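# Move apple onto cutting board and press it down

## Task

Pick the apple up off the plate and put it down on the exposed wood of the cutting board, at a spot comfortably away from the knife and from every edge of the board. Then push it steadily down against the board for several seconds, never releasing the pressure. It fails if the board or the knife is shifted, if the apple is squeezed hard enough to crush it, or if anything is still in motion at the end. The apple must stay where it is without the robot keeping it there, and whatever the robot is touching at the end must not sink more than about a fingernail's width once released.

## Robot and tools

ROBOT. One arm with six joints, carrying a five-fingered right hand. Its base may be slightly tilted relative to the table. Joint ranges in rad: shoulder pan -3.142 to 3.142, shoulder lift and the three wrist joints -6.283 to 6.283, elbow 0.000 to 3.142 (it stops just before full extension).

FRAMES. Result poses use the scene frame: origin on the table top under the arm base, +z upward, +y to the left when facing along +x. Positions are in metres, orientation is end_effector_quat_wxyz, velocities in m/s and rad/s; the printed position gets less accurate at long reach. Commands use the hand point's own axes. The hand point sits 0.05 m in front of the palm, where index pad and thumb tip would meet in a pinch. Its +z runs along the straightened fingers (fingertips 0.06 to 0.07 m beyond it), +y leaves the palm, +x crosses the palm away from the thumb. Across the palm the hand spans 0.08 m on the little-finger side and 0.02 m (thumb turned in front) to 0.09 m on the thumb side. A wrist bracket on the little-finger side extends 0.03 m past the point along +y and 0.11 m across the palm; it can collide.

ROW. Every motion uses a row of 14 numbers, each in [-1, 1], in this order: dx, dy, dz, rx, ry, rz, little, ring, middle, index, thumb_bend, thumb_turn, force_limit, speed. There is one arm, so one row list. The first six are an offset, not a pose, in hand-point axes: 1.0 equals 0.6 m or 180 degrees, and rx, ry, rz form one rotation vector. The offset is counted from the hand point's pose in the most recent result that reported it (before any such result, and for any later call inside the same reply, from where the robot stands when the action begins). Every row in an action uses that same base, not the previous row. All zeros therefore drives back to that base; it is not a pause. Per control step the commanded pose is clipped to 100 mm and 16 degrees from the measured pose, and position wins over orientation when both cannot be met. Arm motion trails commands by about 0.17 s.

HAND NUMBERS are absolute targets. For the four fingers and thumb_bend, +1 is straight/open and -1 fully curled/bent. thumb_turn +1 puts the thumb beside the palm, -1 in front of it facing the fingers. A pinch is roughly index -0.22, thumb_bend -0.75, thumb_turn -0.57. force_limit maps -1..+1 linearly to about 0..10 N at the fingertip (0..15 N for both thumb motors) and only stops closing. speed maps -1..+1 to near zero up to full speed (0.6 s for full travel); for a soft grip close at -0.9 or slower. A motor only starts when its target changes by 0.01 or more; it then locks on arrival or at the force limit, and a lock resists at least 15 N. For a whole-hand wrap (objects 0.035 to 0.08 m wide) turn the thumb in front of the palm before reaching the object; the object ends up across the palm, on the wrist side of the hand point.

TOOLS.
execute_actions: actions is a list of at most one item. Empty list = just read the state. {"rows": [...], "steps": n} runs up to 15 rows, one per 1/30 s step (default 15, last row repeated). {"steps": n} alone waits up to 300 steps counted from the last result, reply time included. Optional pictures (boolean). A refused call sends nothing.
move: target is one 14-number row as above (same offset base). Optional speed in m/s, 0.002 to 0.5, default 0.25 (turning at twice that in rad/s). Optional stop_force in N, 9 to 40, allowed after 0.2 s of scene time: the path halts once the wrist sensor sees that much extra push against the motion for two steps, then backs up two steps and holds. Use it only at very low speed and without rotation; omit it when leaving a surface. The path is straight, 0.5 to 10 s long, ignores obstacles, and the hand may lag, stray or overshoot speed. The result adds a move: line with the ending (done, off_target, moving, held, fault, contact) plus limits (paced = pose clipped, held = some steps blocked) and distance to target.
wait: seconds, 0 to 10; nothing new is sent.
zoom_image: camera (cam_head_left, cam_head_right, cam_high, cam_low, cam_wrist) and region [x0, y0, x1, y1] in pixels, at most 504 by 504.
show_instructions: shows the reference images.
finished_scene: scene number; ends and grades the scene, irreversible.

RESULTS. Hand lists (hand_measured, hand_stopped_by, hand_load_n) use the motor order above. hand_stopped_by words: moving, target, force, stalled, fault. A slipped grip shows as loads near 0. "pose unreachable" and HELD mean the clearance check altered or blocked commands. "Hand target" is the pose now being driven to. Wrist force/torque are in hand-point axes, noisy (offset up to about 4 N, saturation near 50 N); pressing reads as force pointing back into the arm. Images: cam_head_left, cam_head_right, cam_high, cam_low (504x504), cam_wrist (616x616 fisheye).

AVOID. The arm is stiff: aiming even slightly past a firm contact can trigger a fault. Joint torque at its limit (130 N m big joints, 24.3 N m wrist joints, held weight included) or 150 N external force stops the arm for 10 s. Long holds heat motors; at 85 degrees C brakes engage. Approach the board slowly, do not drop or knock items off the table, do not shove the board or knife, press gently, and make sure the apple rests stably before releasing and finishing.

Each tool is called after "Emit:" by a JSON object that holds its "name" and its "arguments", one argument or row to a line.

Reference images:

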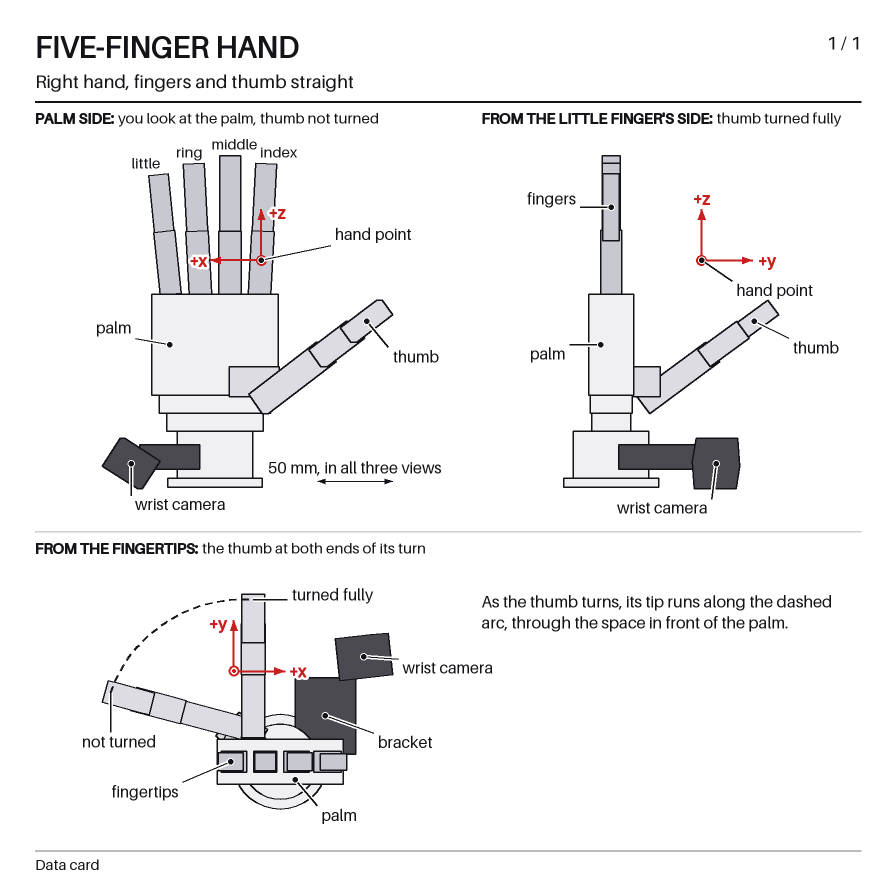

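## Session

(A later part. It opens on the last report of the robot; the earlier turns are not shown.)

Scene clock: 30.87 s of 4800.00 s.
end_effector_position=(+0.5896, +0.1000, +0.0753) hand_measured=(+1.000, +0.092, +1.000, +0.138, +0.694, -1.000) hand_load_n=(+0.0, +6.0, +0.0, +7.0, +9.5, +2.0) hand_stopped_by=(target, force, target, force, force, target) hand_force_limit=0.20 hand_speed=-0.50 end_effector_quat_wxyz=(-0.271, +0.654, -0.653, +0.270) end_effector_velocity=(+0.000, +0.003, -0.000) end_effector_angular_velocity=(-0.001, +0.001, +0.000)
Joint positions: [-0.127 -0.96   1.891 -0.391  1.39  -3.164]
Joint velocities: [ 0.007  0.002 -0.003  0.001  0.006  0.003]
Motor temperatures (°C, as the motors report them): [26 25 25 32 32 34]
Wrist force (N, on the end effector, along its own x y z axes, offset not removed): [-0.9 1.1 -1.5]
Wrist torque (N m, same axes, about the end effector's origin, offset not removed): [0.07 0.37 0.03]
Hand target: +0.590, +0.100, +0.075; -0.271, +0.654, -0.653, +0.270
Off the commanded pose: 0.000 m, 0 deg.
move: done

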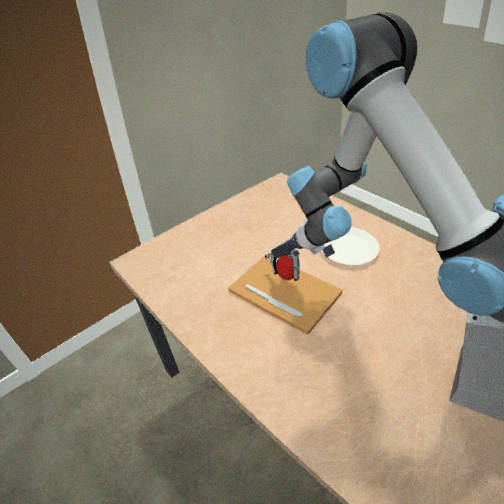

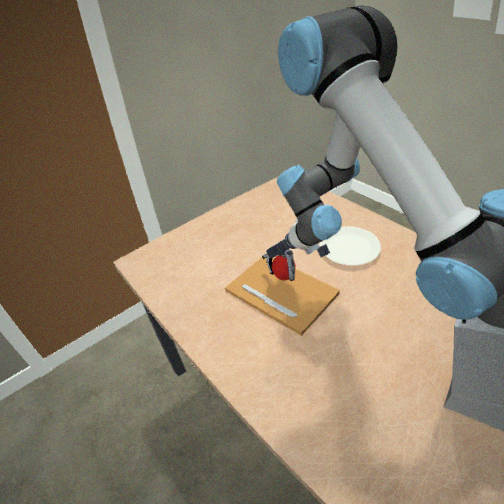

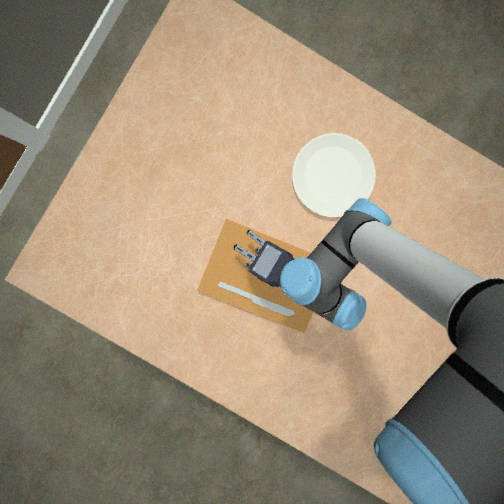

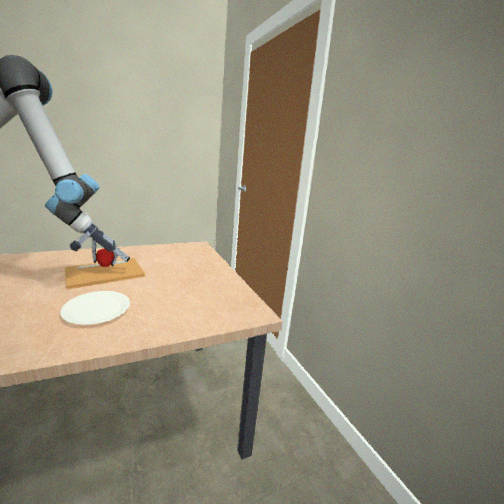

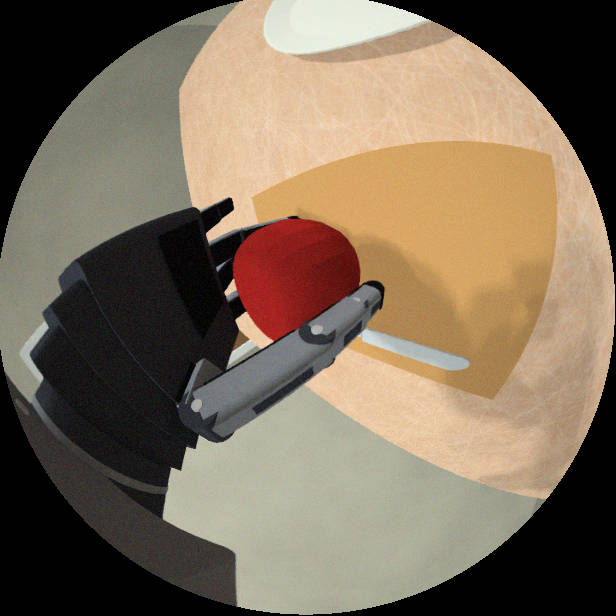

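Emit:
{"name": "move", "arguments": {
  "target": [0,0.022,0.022,0,0,0,1,-0.6,1,-0.6,-0.5,-1,0.2,-0.5],
  "speed": 0.04,
  "stop_force": 9
}}

Emit:
{"name": "move", "arguments": {
  "target": [0,0.025,0.025,0,0,0,1,-0.6,1,-0.6,-0.5,-1,0.2,-0.5],
  "speed": 0.004,
  "stop_force": 9
}}

Emit:
{"name": "zoom_image", "arguments": {
  "camera": "cam_low",
  "region": [60,225,150,295]
}}

Emit:
{"name": "zoom_image", "arguments": {
  "camera": "cam_head_left",
  "region": [240,230,340,320]
}}

Scene clock: 36.07 s of 4800.00 s.
end_effector_position=(+0.5896, +0.1000, +0.0569) hand_measured=(+1.000, +0.092, +1.000, +0.138, +0.694, -1.000) hand_load_n=(+0.0, +6.0, +0.0, +7.0, +9.5, +2.0) hand_stopped_by=(target, force, target, force, force, target) hand_force_limit=0.20 hand_speed=-0.50 end_effector_quat_wxyz=(-0.271, +0.654, -0.653, +0.270) end_effector_velocity=(+0.000, -0.000, -0.002) end_effector_angular_velocity=(+0.000, -0.001, -0.000)
Joint positions: [-0.122 -0.917  1.879 -0.422  1.394 -3.162]
Joint velocities: [-0.     0.005 -0.002 -0.004 -0.     0.   ]
Motor temperatures (°C, as the motors report them): [26 25 25 32 32 34]
Wrist force (N, on the end effector, along its own x y z axes, offset not removed): [0.6 1.2 -1.3]
Wrist torque (N m, same axes, about the end effector's origin, offset not removed): [0.10 0.16 0.07]
Hand target: +0.590, +0.100, +0.057; -0.271, +0.654, -0.653, +0.270
Off the commanded pose: 0.000 m, 0 deg.
After step 100, 1.03 s passed at rest.
move: done

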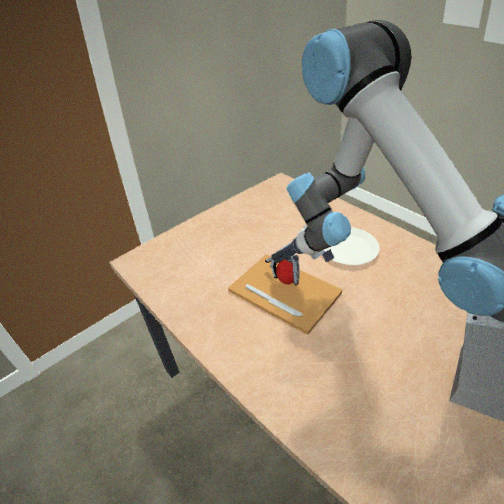

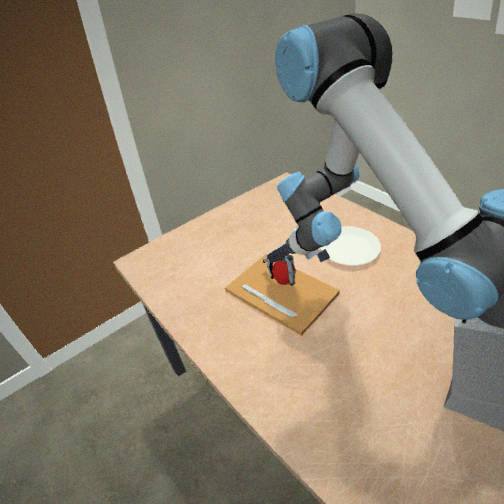

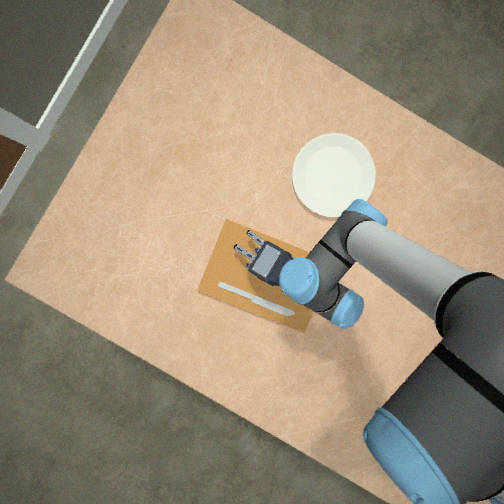

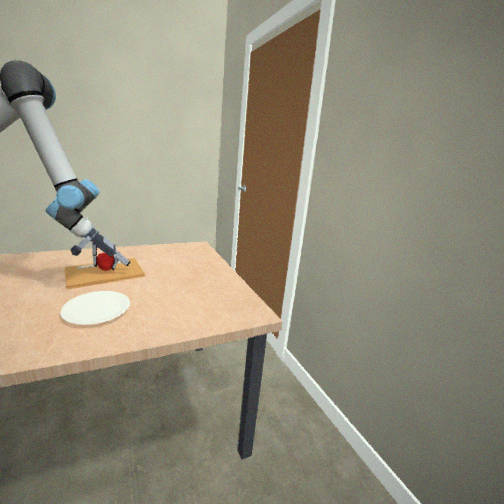

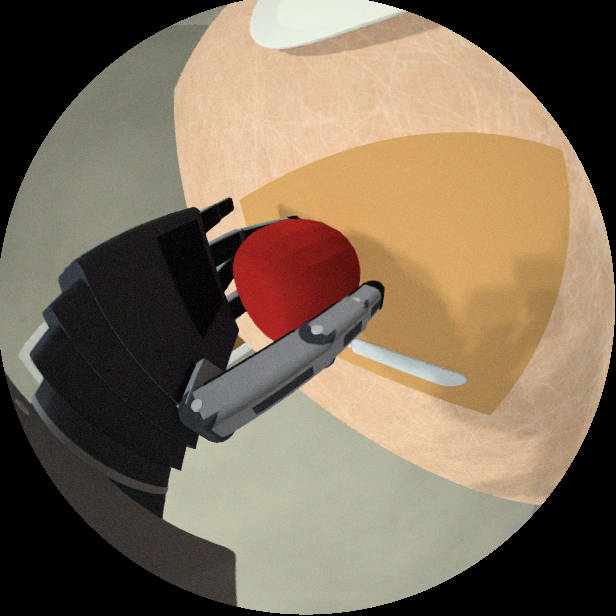

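Scene clock: 40.07 s of 4800.00 s.
end_effector_position=(+0.5898, +0.1000, +0.0424) hand_measured=(+1.000, +0.092, +1.000, +0.138, +0.694, -1.000) hand_load_n=(+0.0, +4.0, +0.0, +5.5, +10.5, +1.5) hand_stopped_by=(target, force, target, force, force, target) hand_force_limit=0.20 hand_speed=-0.50 end_effector_quat_wxyz=(-0.271, +0.654, -0.653, +0.270) end_effector_velocity=(+0.001, -0.000, +0.002) end_effector_angular_velocity=(-0.000, -0.003, +0.000)
Joint positions: [-0.118 -0.883  1.867 -0.445  1.398 -3.16 ]
Joint velocities: [-0.    -0.003 -0.     0.    -0.    -0.   ]
Motor temperatures (°C, as the motors report them): [26 25 25 32 32 34]
Wrist force (N, on the end effector, along its own x y z axes, offset not removed): [1.0 -2.0 -10.3]
Wrist torque (N m, same axes, about the end effector's origin, offset not removed): [0.30 0.17 0.07]
Hand target: +0.590, +0.100, +0.043; -0.271, +0.654, -0.653, +0.270
Off the commanded pose: 0.007 m, 0 deg.
move: contact

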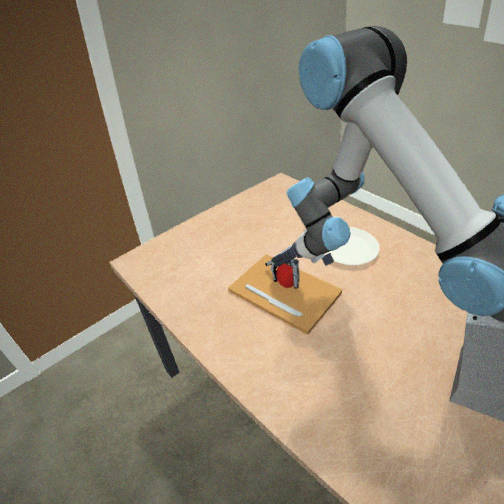

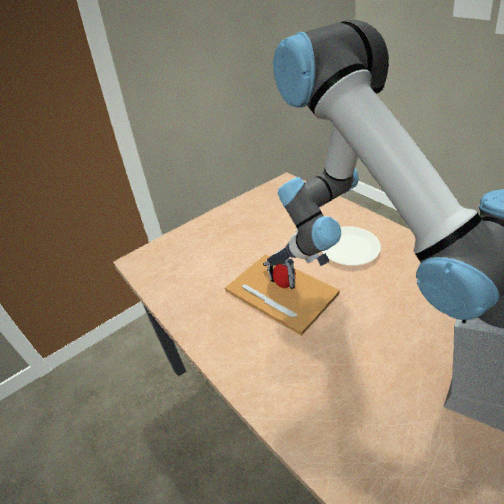

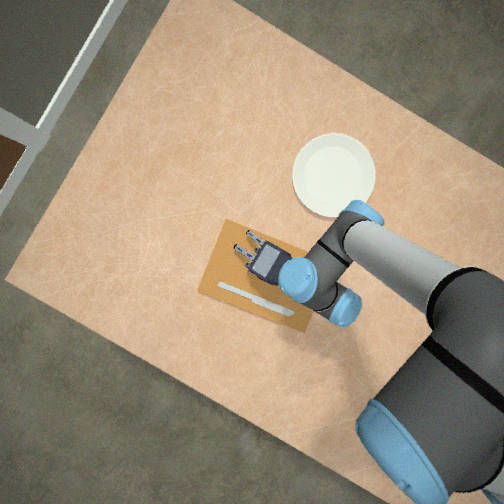

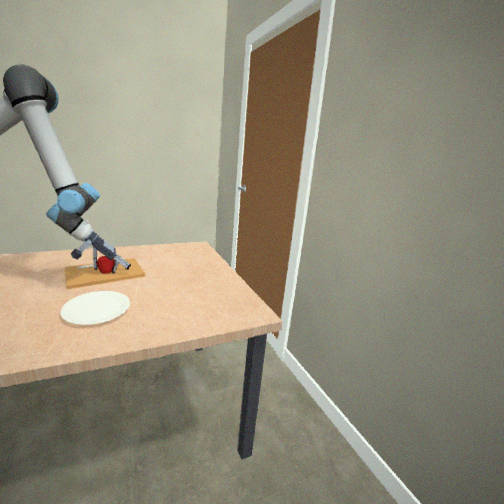

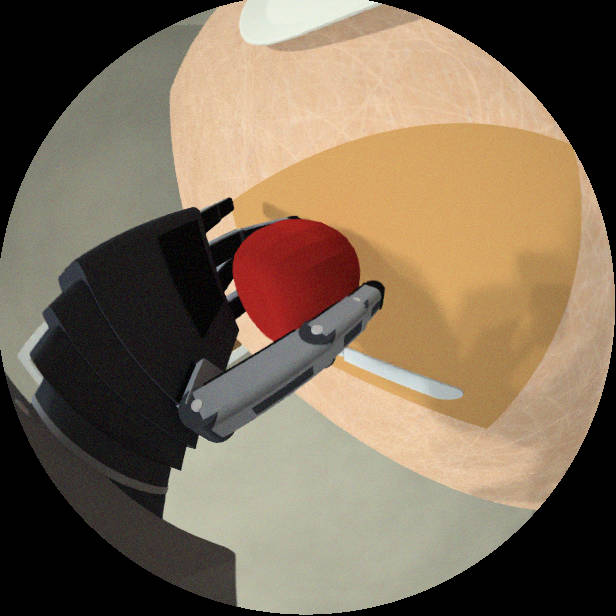

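Region (60, 225, 150, 295) of cam_low's 504x504 image, scaled by 5.600, with more detail than that image has.

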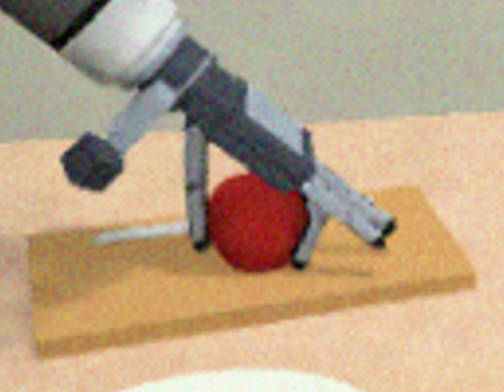

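Region (240, 230, 340, 320) of cam_head_left's 504x504 image, scaled by 5.040, with more detail than that image has; it fills the top 454 rows of this view, and the rest is white.

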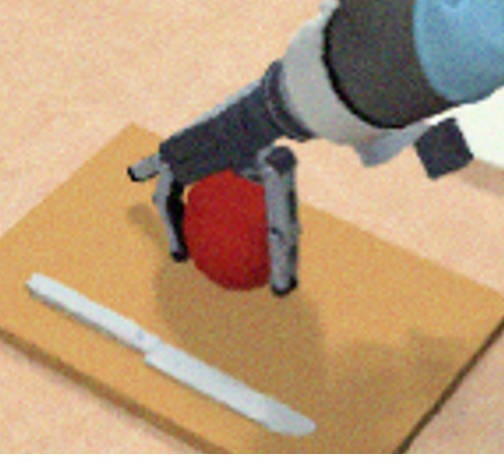

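Emit:
{"name": "move", "arguments": {
  "target": [0,-0.001,-0.001,0,0,0,1,0.28,1,0.32,1,-1,0.2,-0.5],
  "speed": 0.01
}}

Emit:
{"name": "move", "arguments": {
  "target": [0,-0.02,-0.02,0,0,0,1,0.28,1,0.32,1,-1,0.2,-0.5],
  "speed": 0.04
}}

Emit:
{"name": "move", "arguments": {
  "target": [0,-0.015,-0.015,0,0,0,1,1,1,1,1,1,0.2,0],
  "speed": 0.04
}}

Emit:
{"name": "zoom_image", "arguments": {
  "camera": "cam_low",
  "region": [60,225,150,295]
}}

Scene clock: 46.87 s of 4800.00 s.
end_effector_position=(+0.5898, +0.1000, +0.0433) hand_measured=(+1.000, +0.280, +1.000, +0.320, +1.000, -1.000) hand_load_n=(+0.0, +0.0, +0.0, +0.0, +0.0, +0.0) hand_stopped_by=(target, target, target, target, target, target) hand_force_limit=0.20 hand_speed=-0.50 end_effector_quat_wxyz=(-0.271, +0.654, -0.653, +0.270) end_effector_velocity=(+0.000, +0.000, +0.000) end_effector_angular_velocity=(+0.000, -0.001, +0.001)
Joint positions: [-0.118 -0.885  1.868 -0.444  1.397 -3.16 ]
Joint velocities: [ 0.    -0.     0.    -0.001 -0.     0.   ]
Motor temperatures (°C, as the motors report them): [26 25 25 32 32 34]
Wrist force (N, on the end effector, along its own x y z axes, offset not removed): [-0.2 0.4 -3.2]
Wrist torque (N m, same axes, about the end effector's origin, offset not removed): [0.20 0.26 0.00]
Hand target: +0.590, +0.100, +0.043; -0.271, +0.654, -0.653, +0.270
Off the commanded pose: 0.000 m, 0 deg.
After step 100, 2.60 s passed at rest.
move: done

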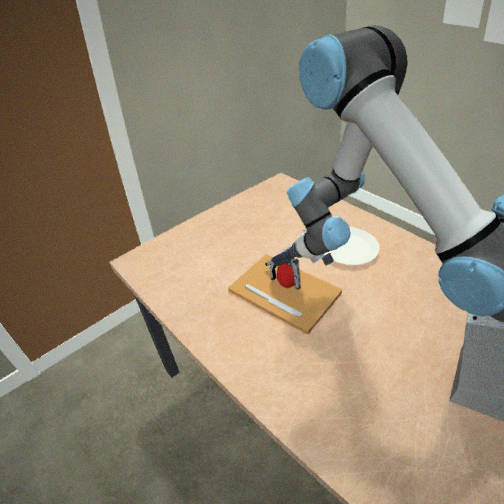

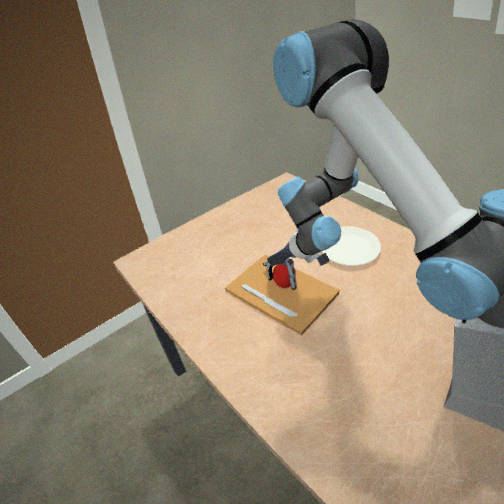

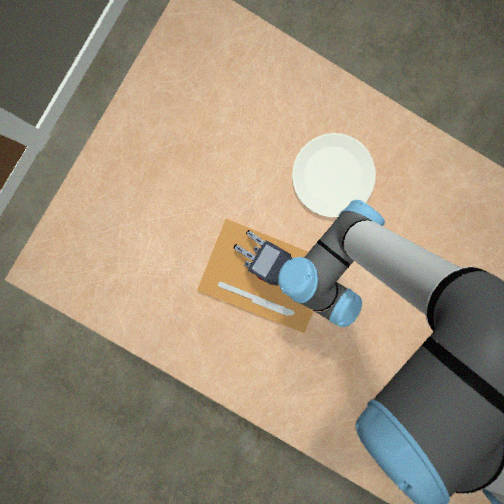

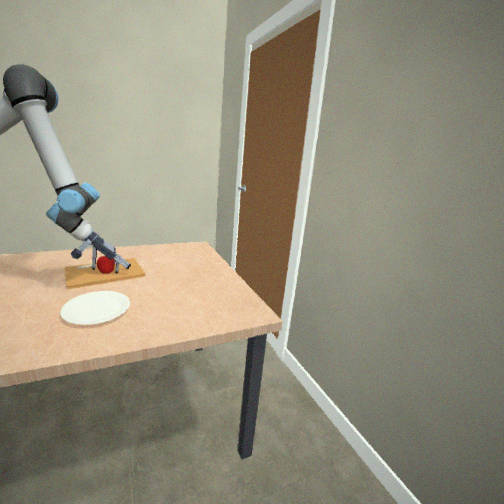

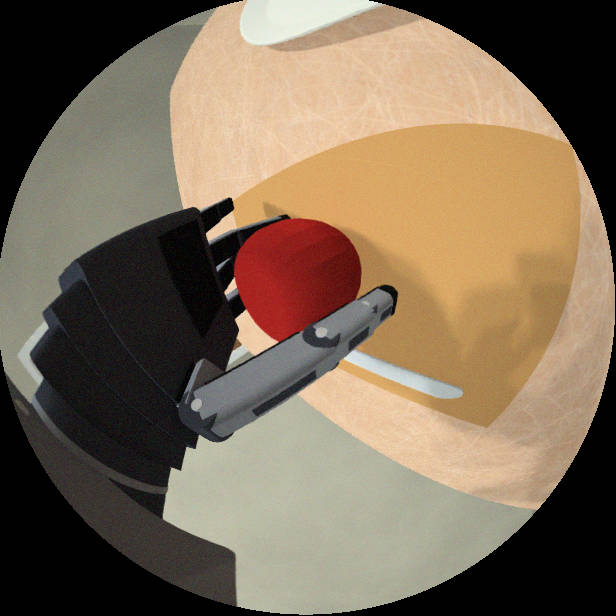

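Scene clock: 47.70 s of 4800.00 s.
end_effector_position=(+0.5898, +0.1000, +0.0600) hand_measured=(+1.000, +0.280, +1.000, +0.320, +1.000, -1.000) hand_load_n=(+0.0, +0.0, +0.0, +0.0, +0.0, +0.0) hand_stopped_by=(target, target, target, target, target, target) hand_force_limit=0.20 hand_speed=-0.50 end_effector_quat_wxyz=(-0.271, +0.654, -0.653, +0.270) end_effector_velocity=(-0.001, +0.001, +0.001) end_effector_angular_velocity=(+0.000, +0.002, +0.001)
Joint positions: [-0.123 -0.924  1.881 -0.417  1.394 -3.162]
Joint velocities: [ 0.001 -0.004  0.002  0.004 -0.    -0.   ]
Motor temperatures (°C, as the motors report them): [26 25 25 32 32 34]
Wrist force (N, on the end effector, along its own x y z axes, offset not removed): [-1.4 -1.3 -2.0]
Wrist torque (N m, same axes, about the end effector's origin, offset not removed): [-0.19 0.44 -0.03]
Hand target: +0.590, +0.100, +0.060; -0.271, +0.654, -0.653, +0.270
Off the commanded pose: 0.000 m, 0 deg.
move: done

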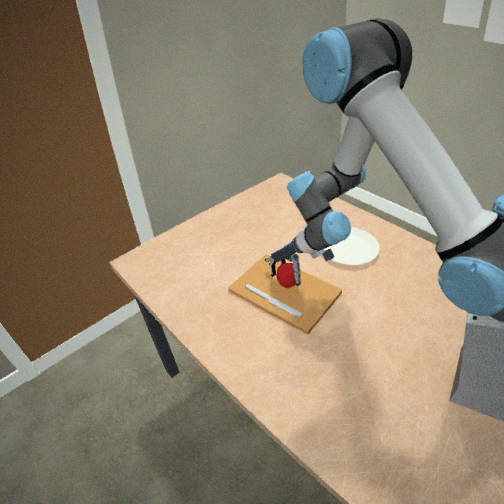

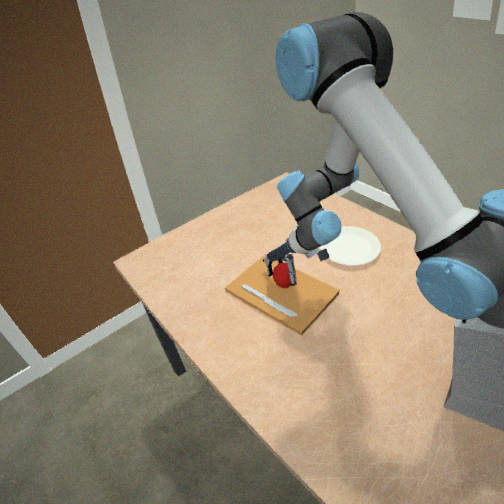

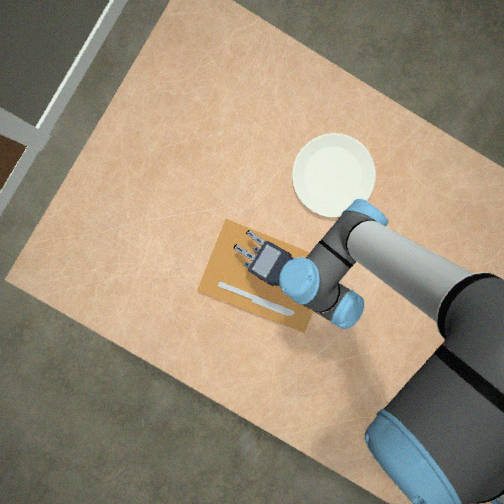

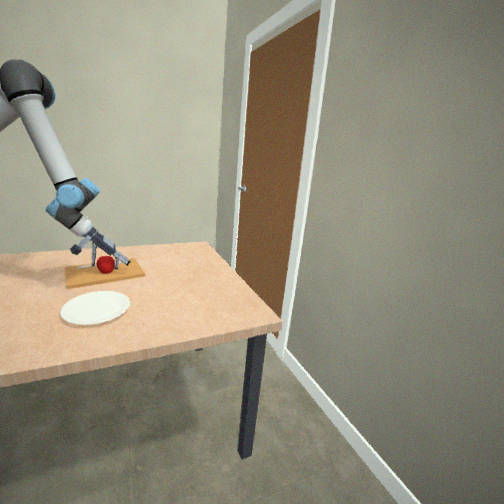

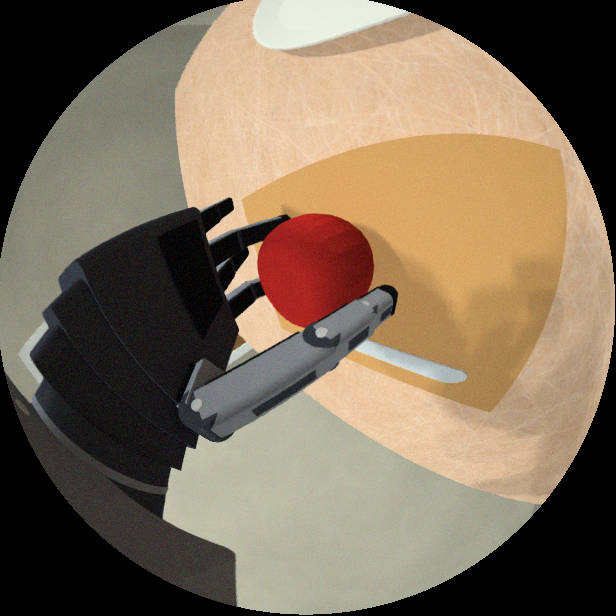

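Scene clock: 49.37 s of 4800.00 s.
end_effector_position=(+0.5898, +0.1000, +0.0728) hand_measured=(+1.000, +1.000, +1.000, +1.000, +1.000, +1.000) hand_load_n=(+0.0, +0.0, +0.0, +0.0, +0.0, +0.0) hand_stopped_by=(target, target, target, target, target, target) hand_force_limit=0.20 hand_speed=0.00 end_effector_quat_wxyz=(-0.271, +0.654, -0.653, +0.270) end_effector_velocity=(-0.001, +0.000, -0.000) end_effector_angular_velocity=(+0.000, +0.001, +0.000)
Joint positions: [-0.126 -0.954  1.889 -0.396  1.391 -3.164]
Joint velocities: [ 0.    -0.     0.     0.001  0.     0.   ]
Motor temperatures (°C, as the motors report them): [26 25 25 32 32 34]
Wrist force (N, on the end effector, along its own x y z axes, offset not removed): [-0.1 0.9 -2.8]
Wrist torque (N m, same axes, about the end effector's origin, offset not removed): [0.21 0.24 0.01]
Hand target: +0.590, +0.100, +0.073; -0.271, +0.654, -0.653, +0.270
Off the commanded pose: 0.000 m, 0 deg.
move: done

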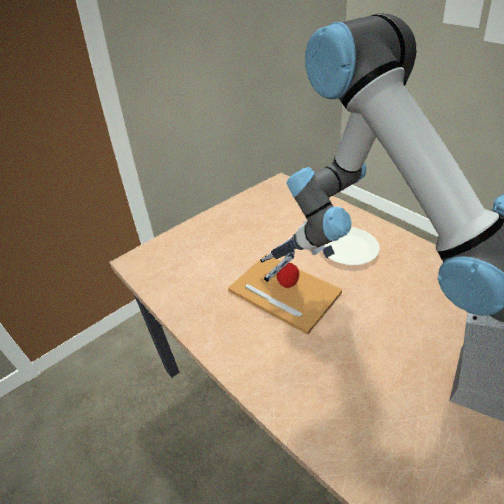

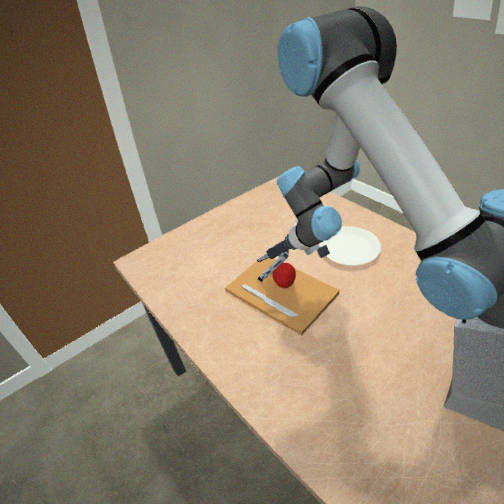

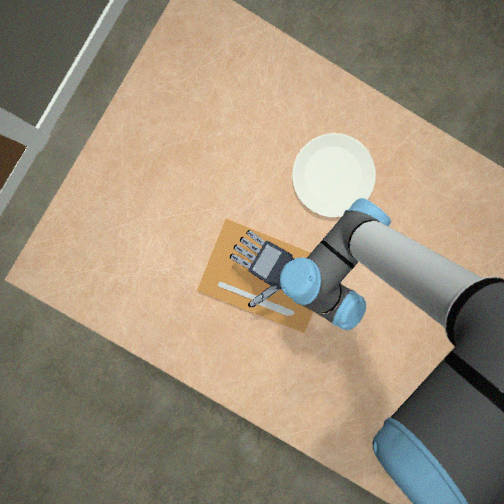

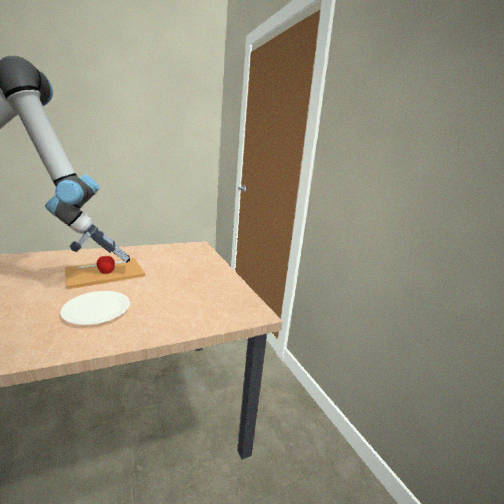

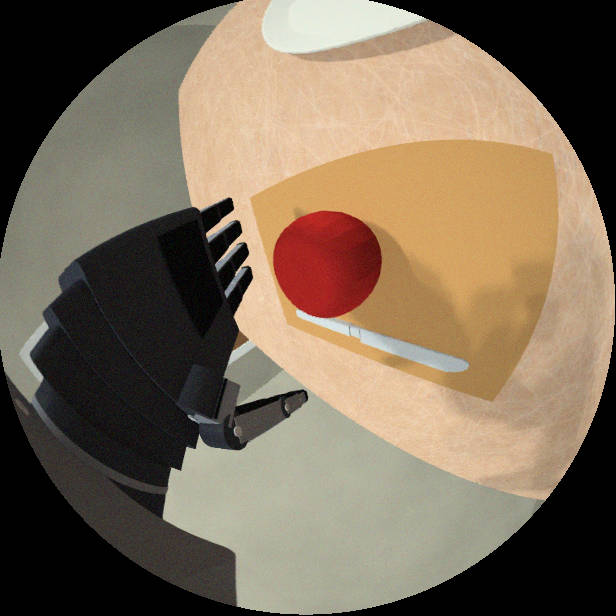

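Region (60, 225, 150, 295) of cam_low's 504x504 image, scaled by 5.600, with more detail than that image has.

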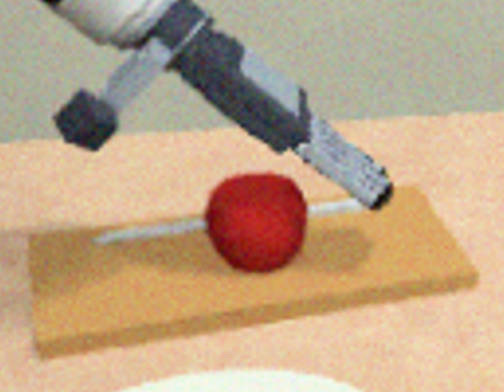

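Emit:
{"name": "move", "arguments": {
  "target": [-0.0117,-0.0047,0.0707,0.194,0,0,1,1,1,1,1,1,0.2,0],
  "speed": 0.2
}}

Emit:
{"name": "zoom_image", "arguments": {
  "camera": "cam_low",
  "region": [50,225,150,295]
}}

Emit:
{"name": "zoom_image", "arguments": {
  "camera": "cam_head_left",
  "region": [230,230,350,330]
}}

Scene clock: 53.73 s of 4800.00 s.
end_effector_position=(+0.6216, +0.1071, +0.0448) hand_measured=(+1.000, +1.000, +1.000, +1.000, +1.000, +1.000) hand_load_n=(+0.0, +0.0, +0.0, +0.0, +0.0, +0.0) hand_stopped_by=(target, target, target, target, target, target) hand_force_limit=0.20 hand_speed=0.00 end_effector_quat_wxyz=(-0.455, +0.542, -0.542, +0.453) end_effector_velocity=(+0.002, +0.001, +0.000) end_effector_angular_velocity=(+0.000, -0.013, +0.001)
Joint positions: [-0.093 -0.705  2.104 -1.477  1.443 -3.058]
Joint velocities: [ 0.002  0.007 -0.002 -0.018  0.001  0.001]
Motor temperatures (°C, as the motors report them): [26 25 25 32 32 34]
Wrist force (N, on the end effector, along its own x y z axes, offset not removed): [-0.8 0.0 -2.2]
Wrist torque (N m, same axes, about the end effector's origin, offset not removed): [0.12 0.37 0.08]
Hand target: +0.622, +0.107, +0.045; -0.455, +0.542, -0.542, +0.454
Off the commanded pose: 0.000 m, 0 deg.
move: done

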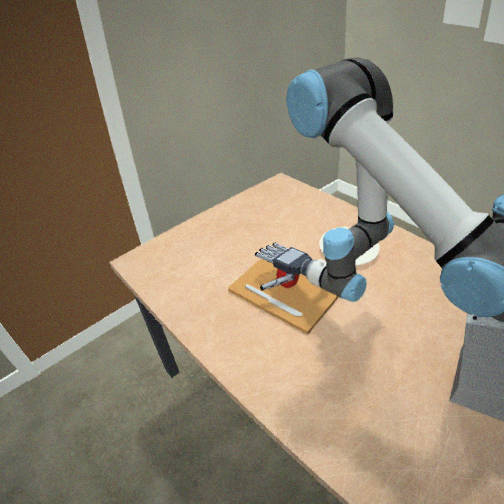

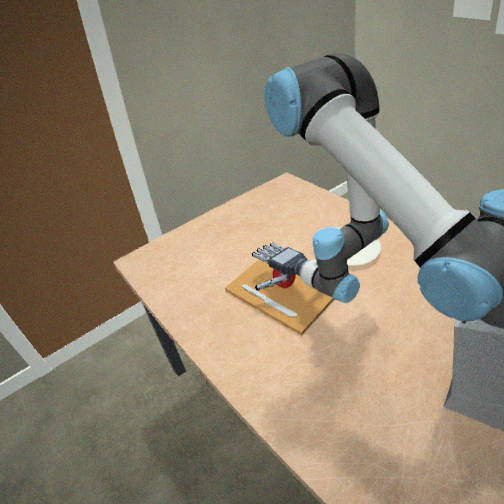

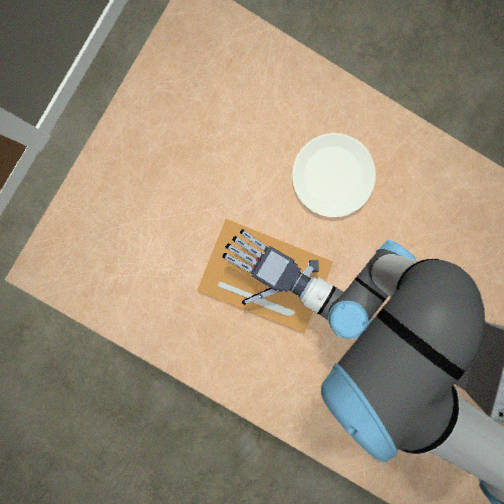

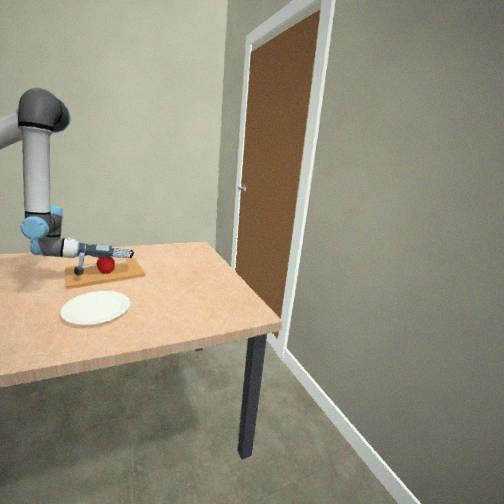

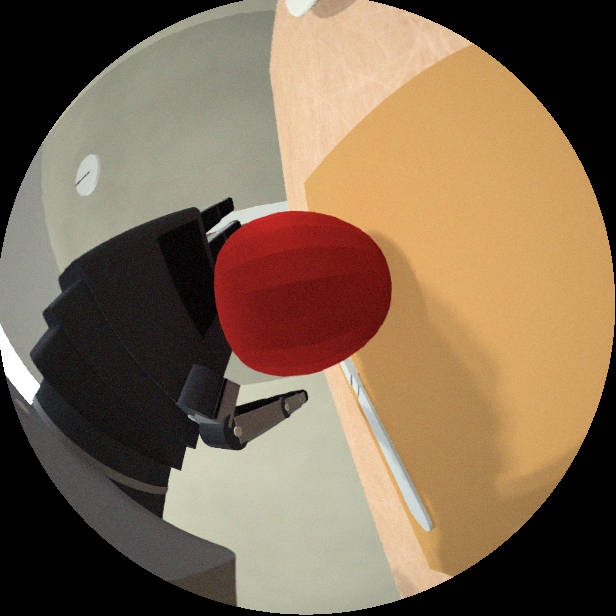

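Region (50, 225, 150, 295) of cam_low's 504x504 image, scaled by 5.040, with more detail than that image has; it fills the top 353 rows of this view, and the rest is white.

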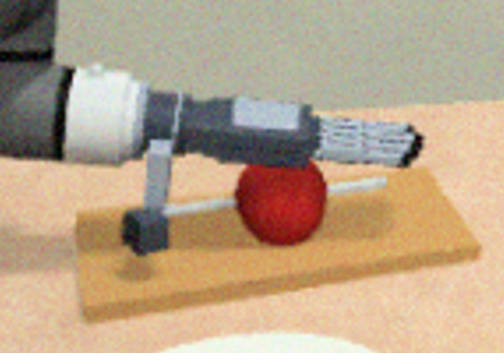

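Region (230, 230, 350, 330) of cam_head_left's 504x504 image, scaled by 4.200, with more detail than that image has.

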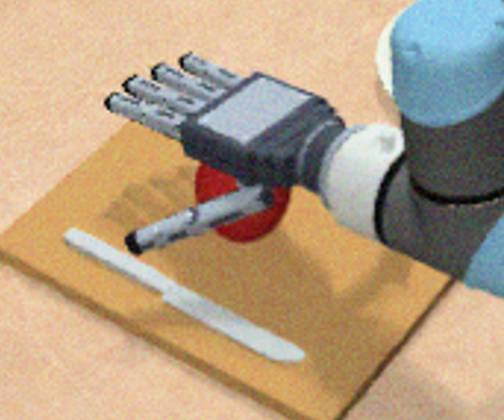

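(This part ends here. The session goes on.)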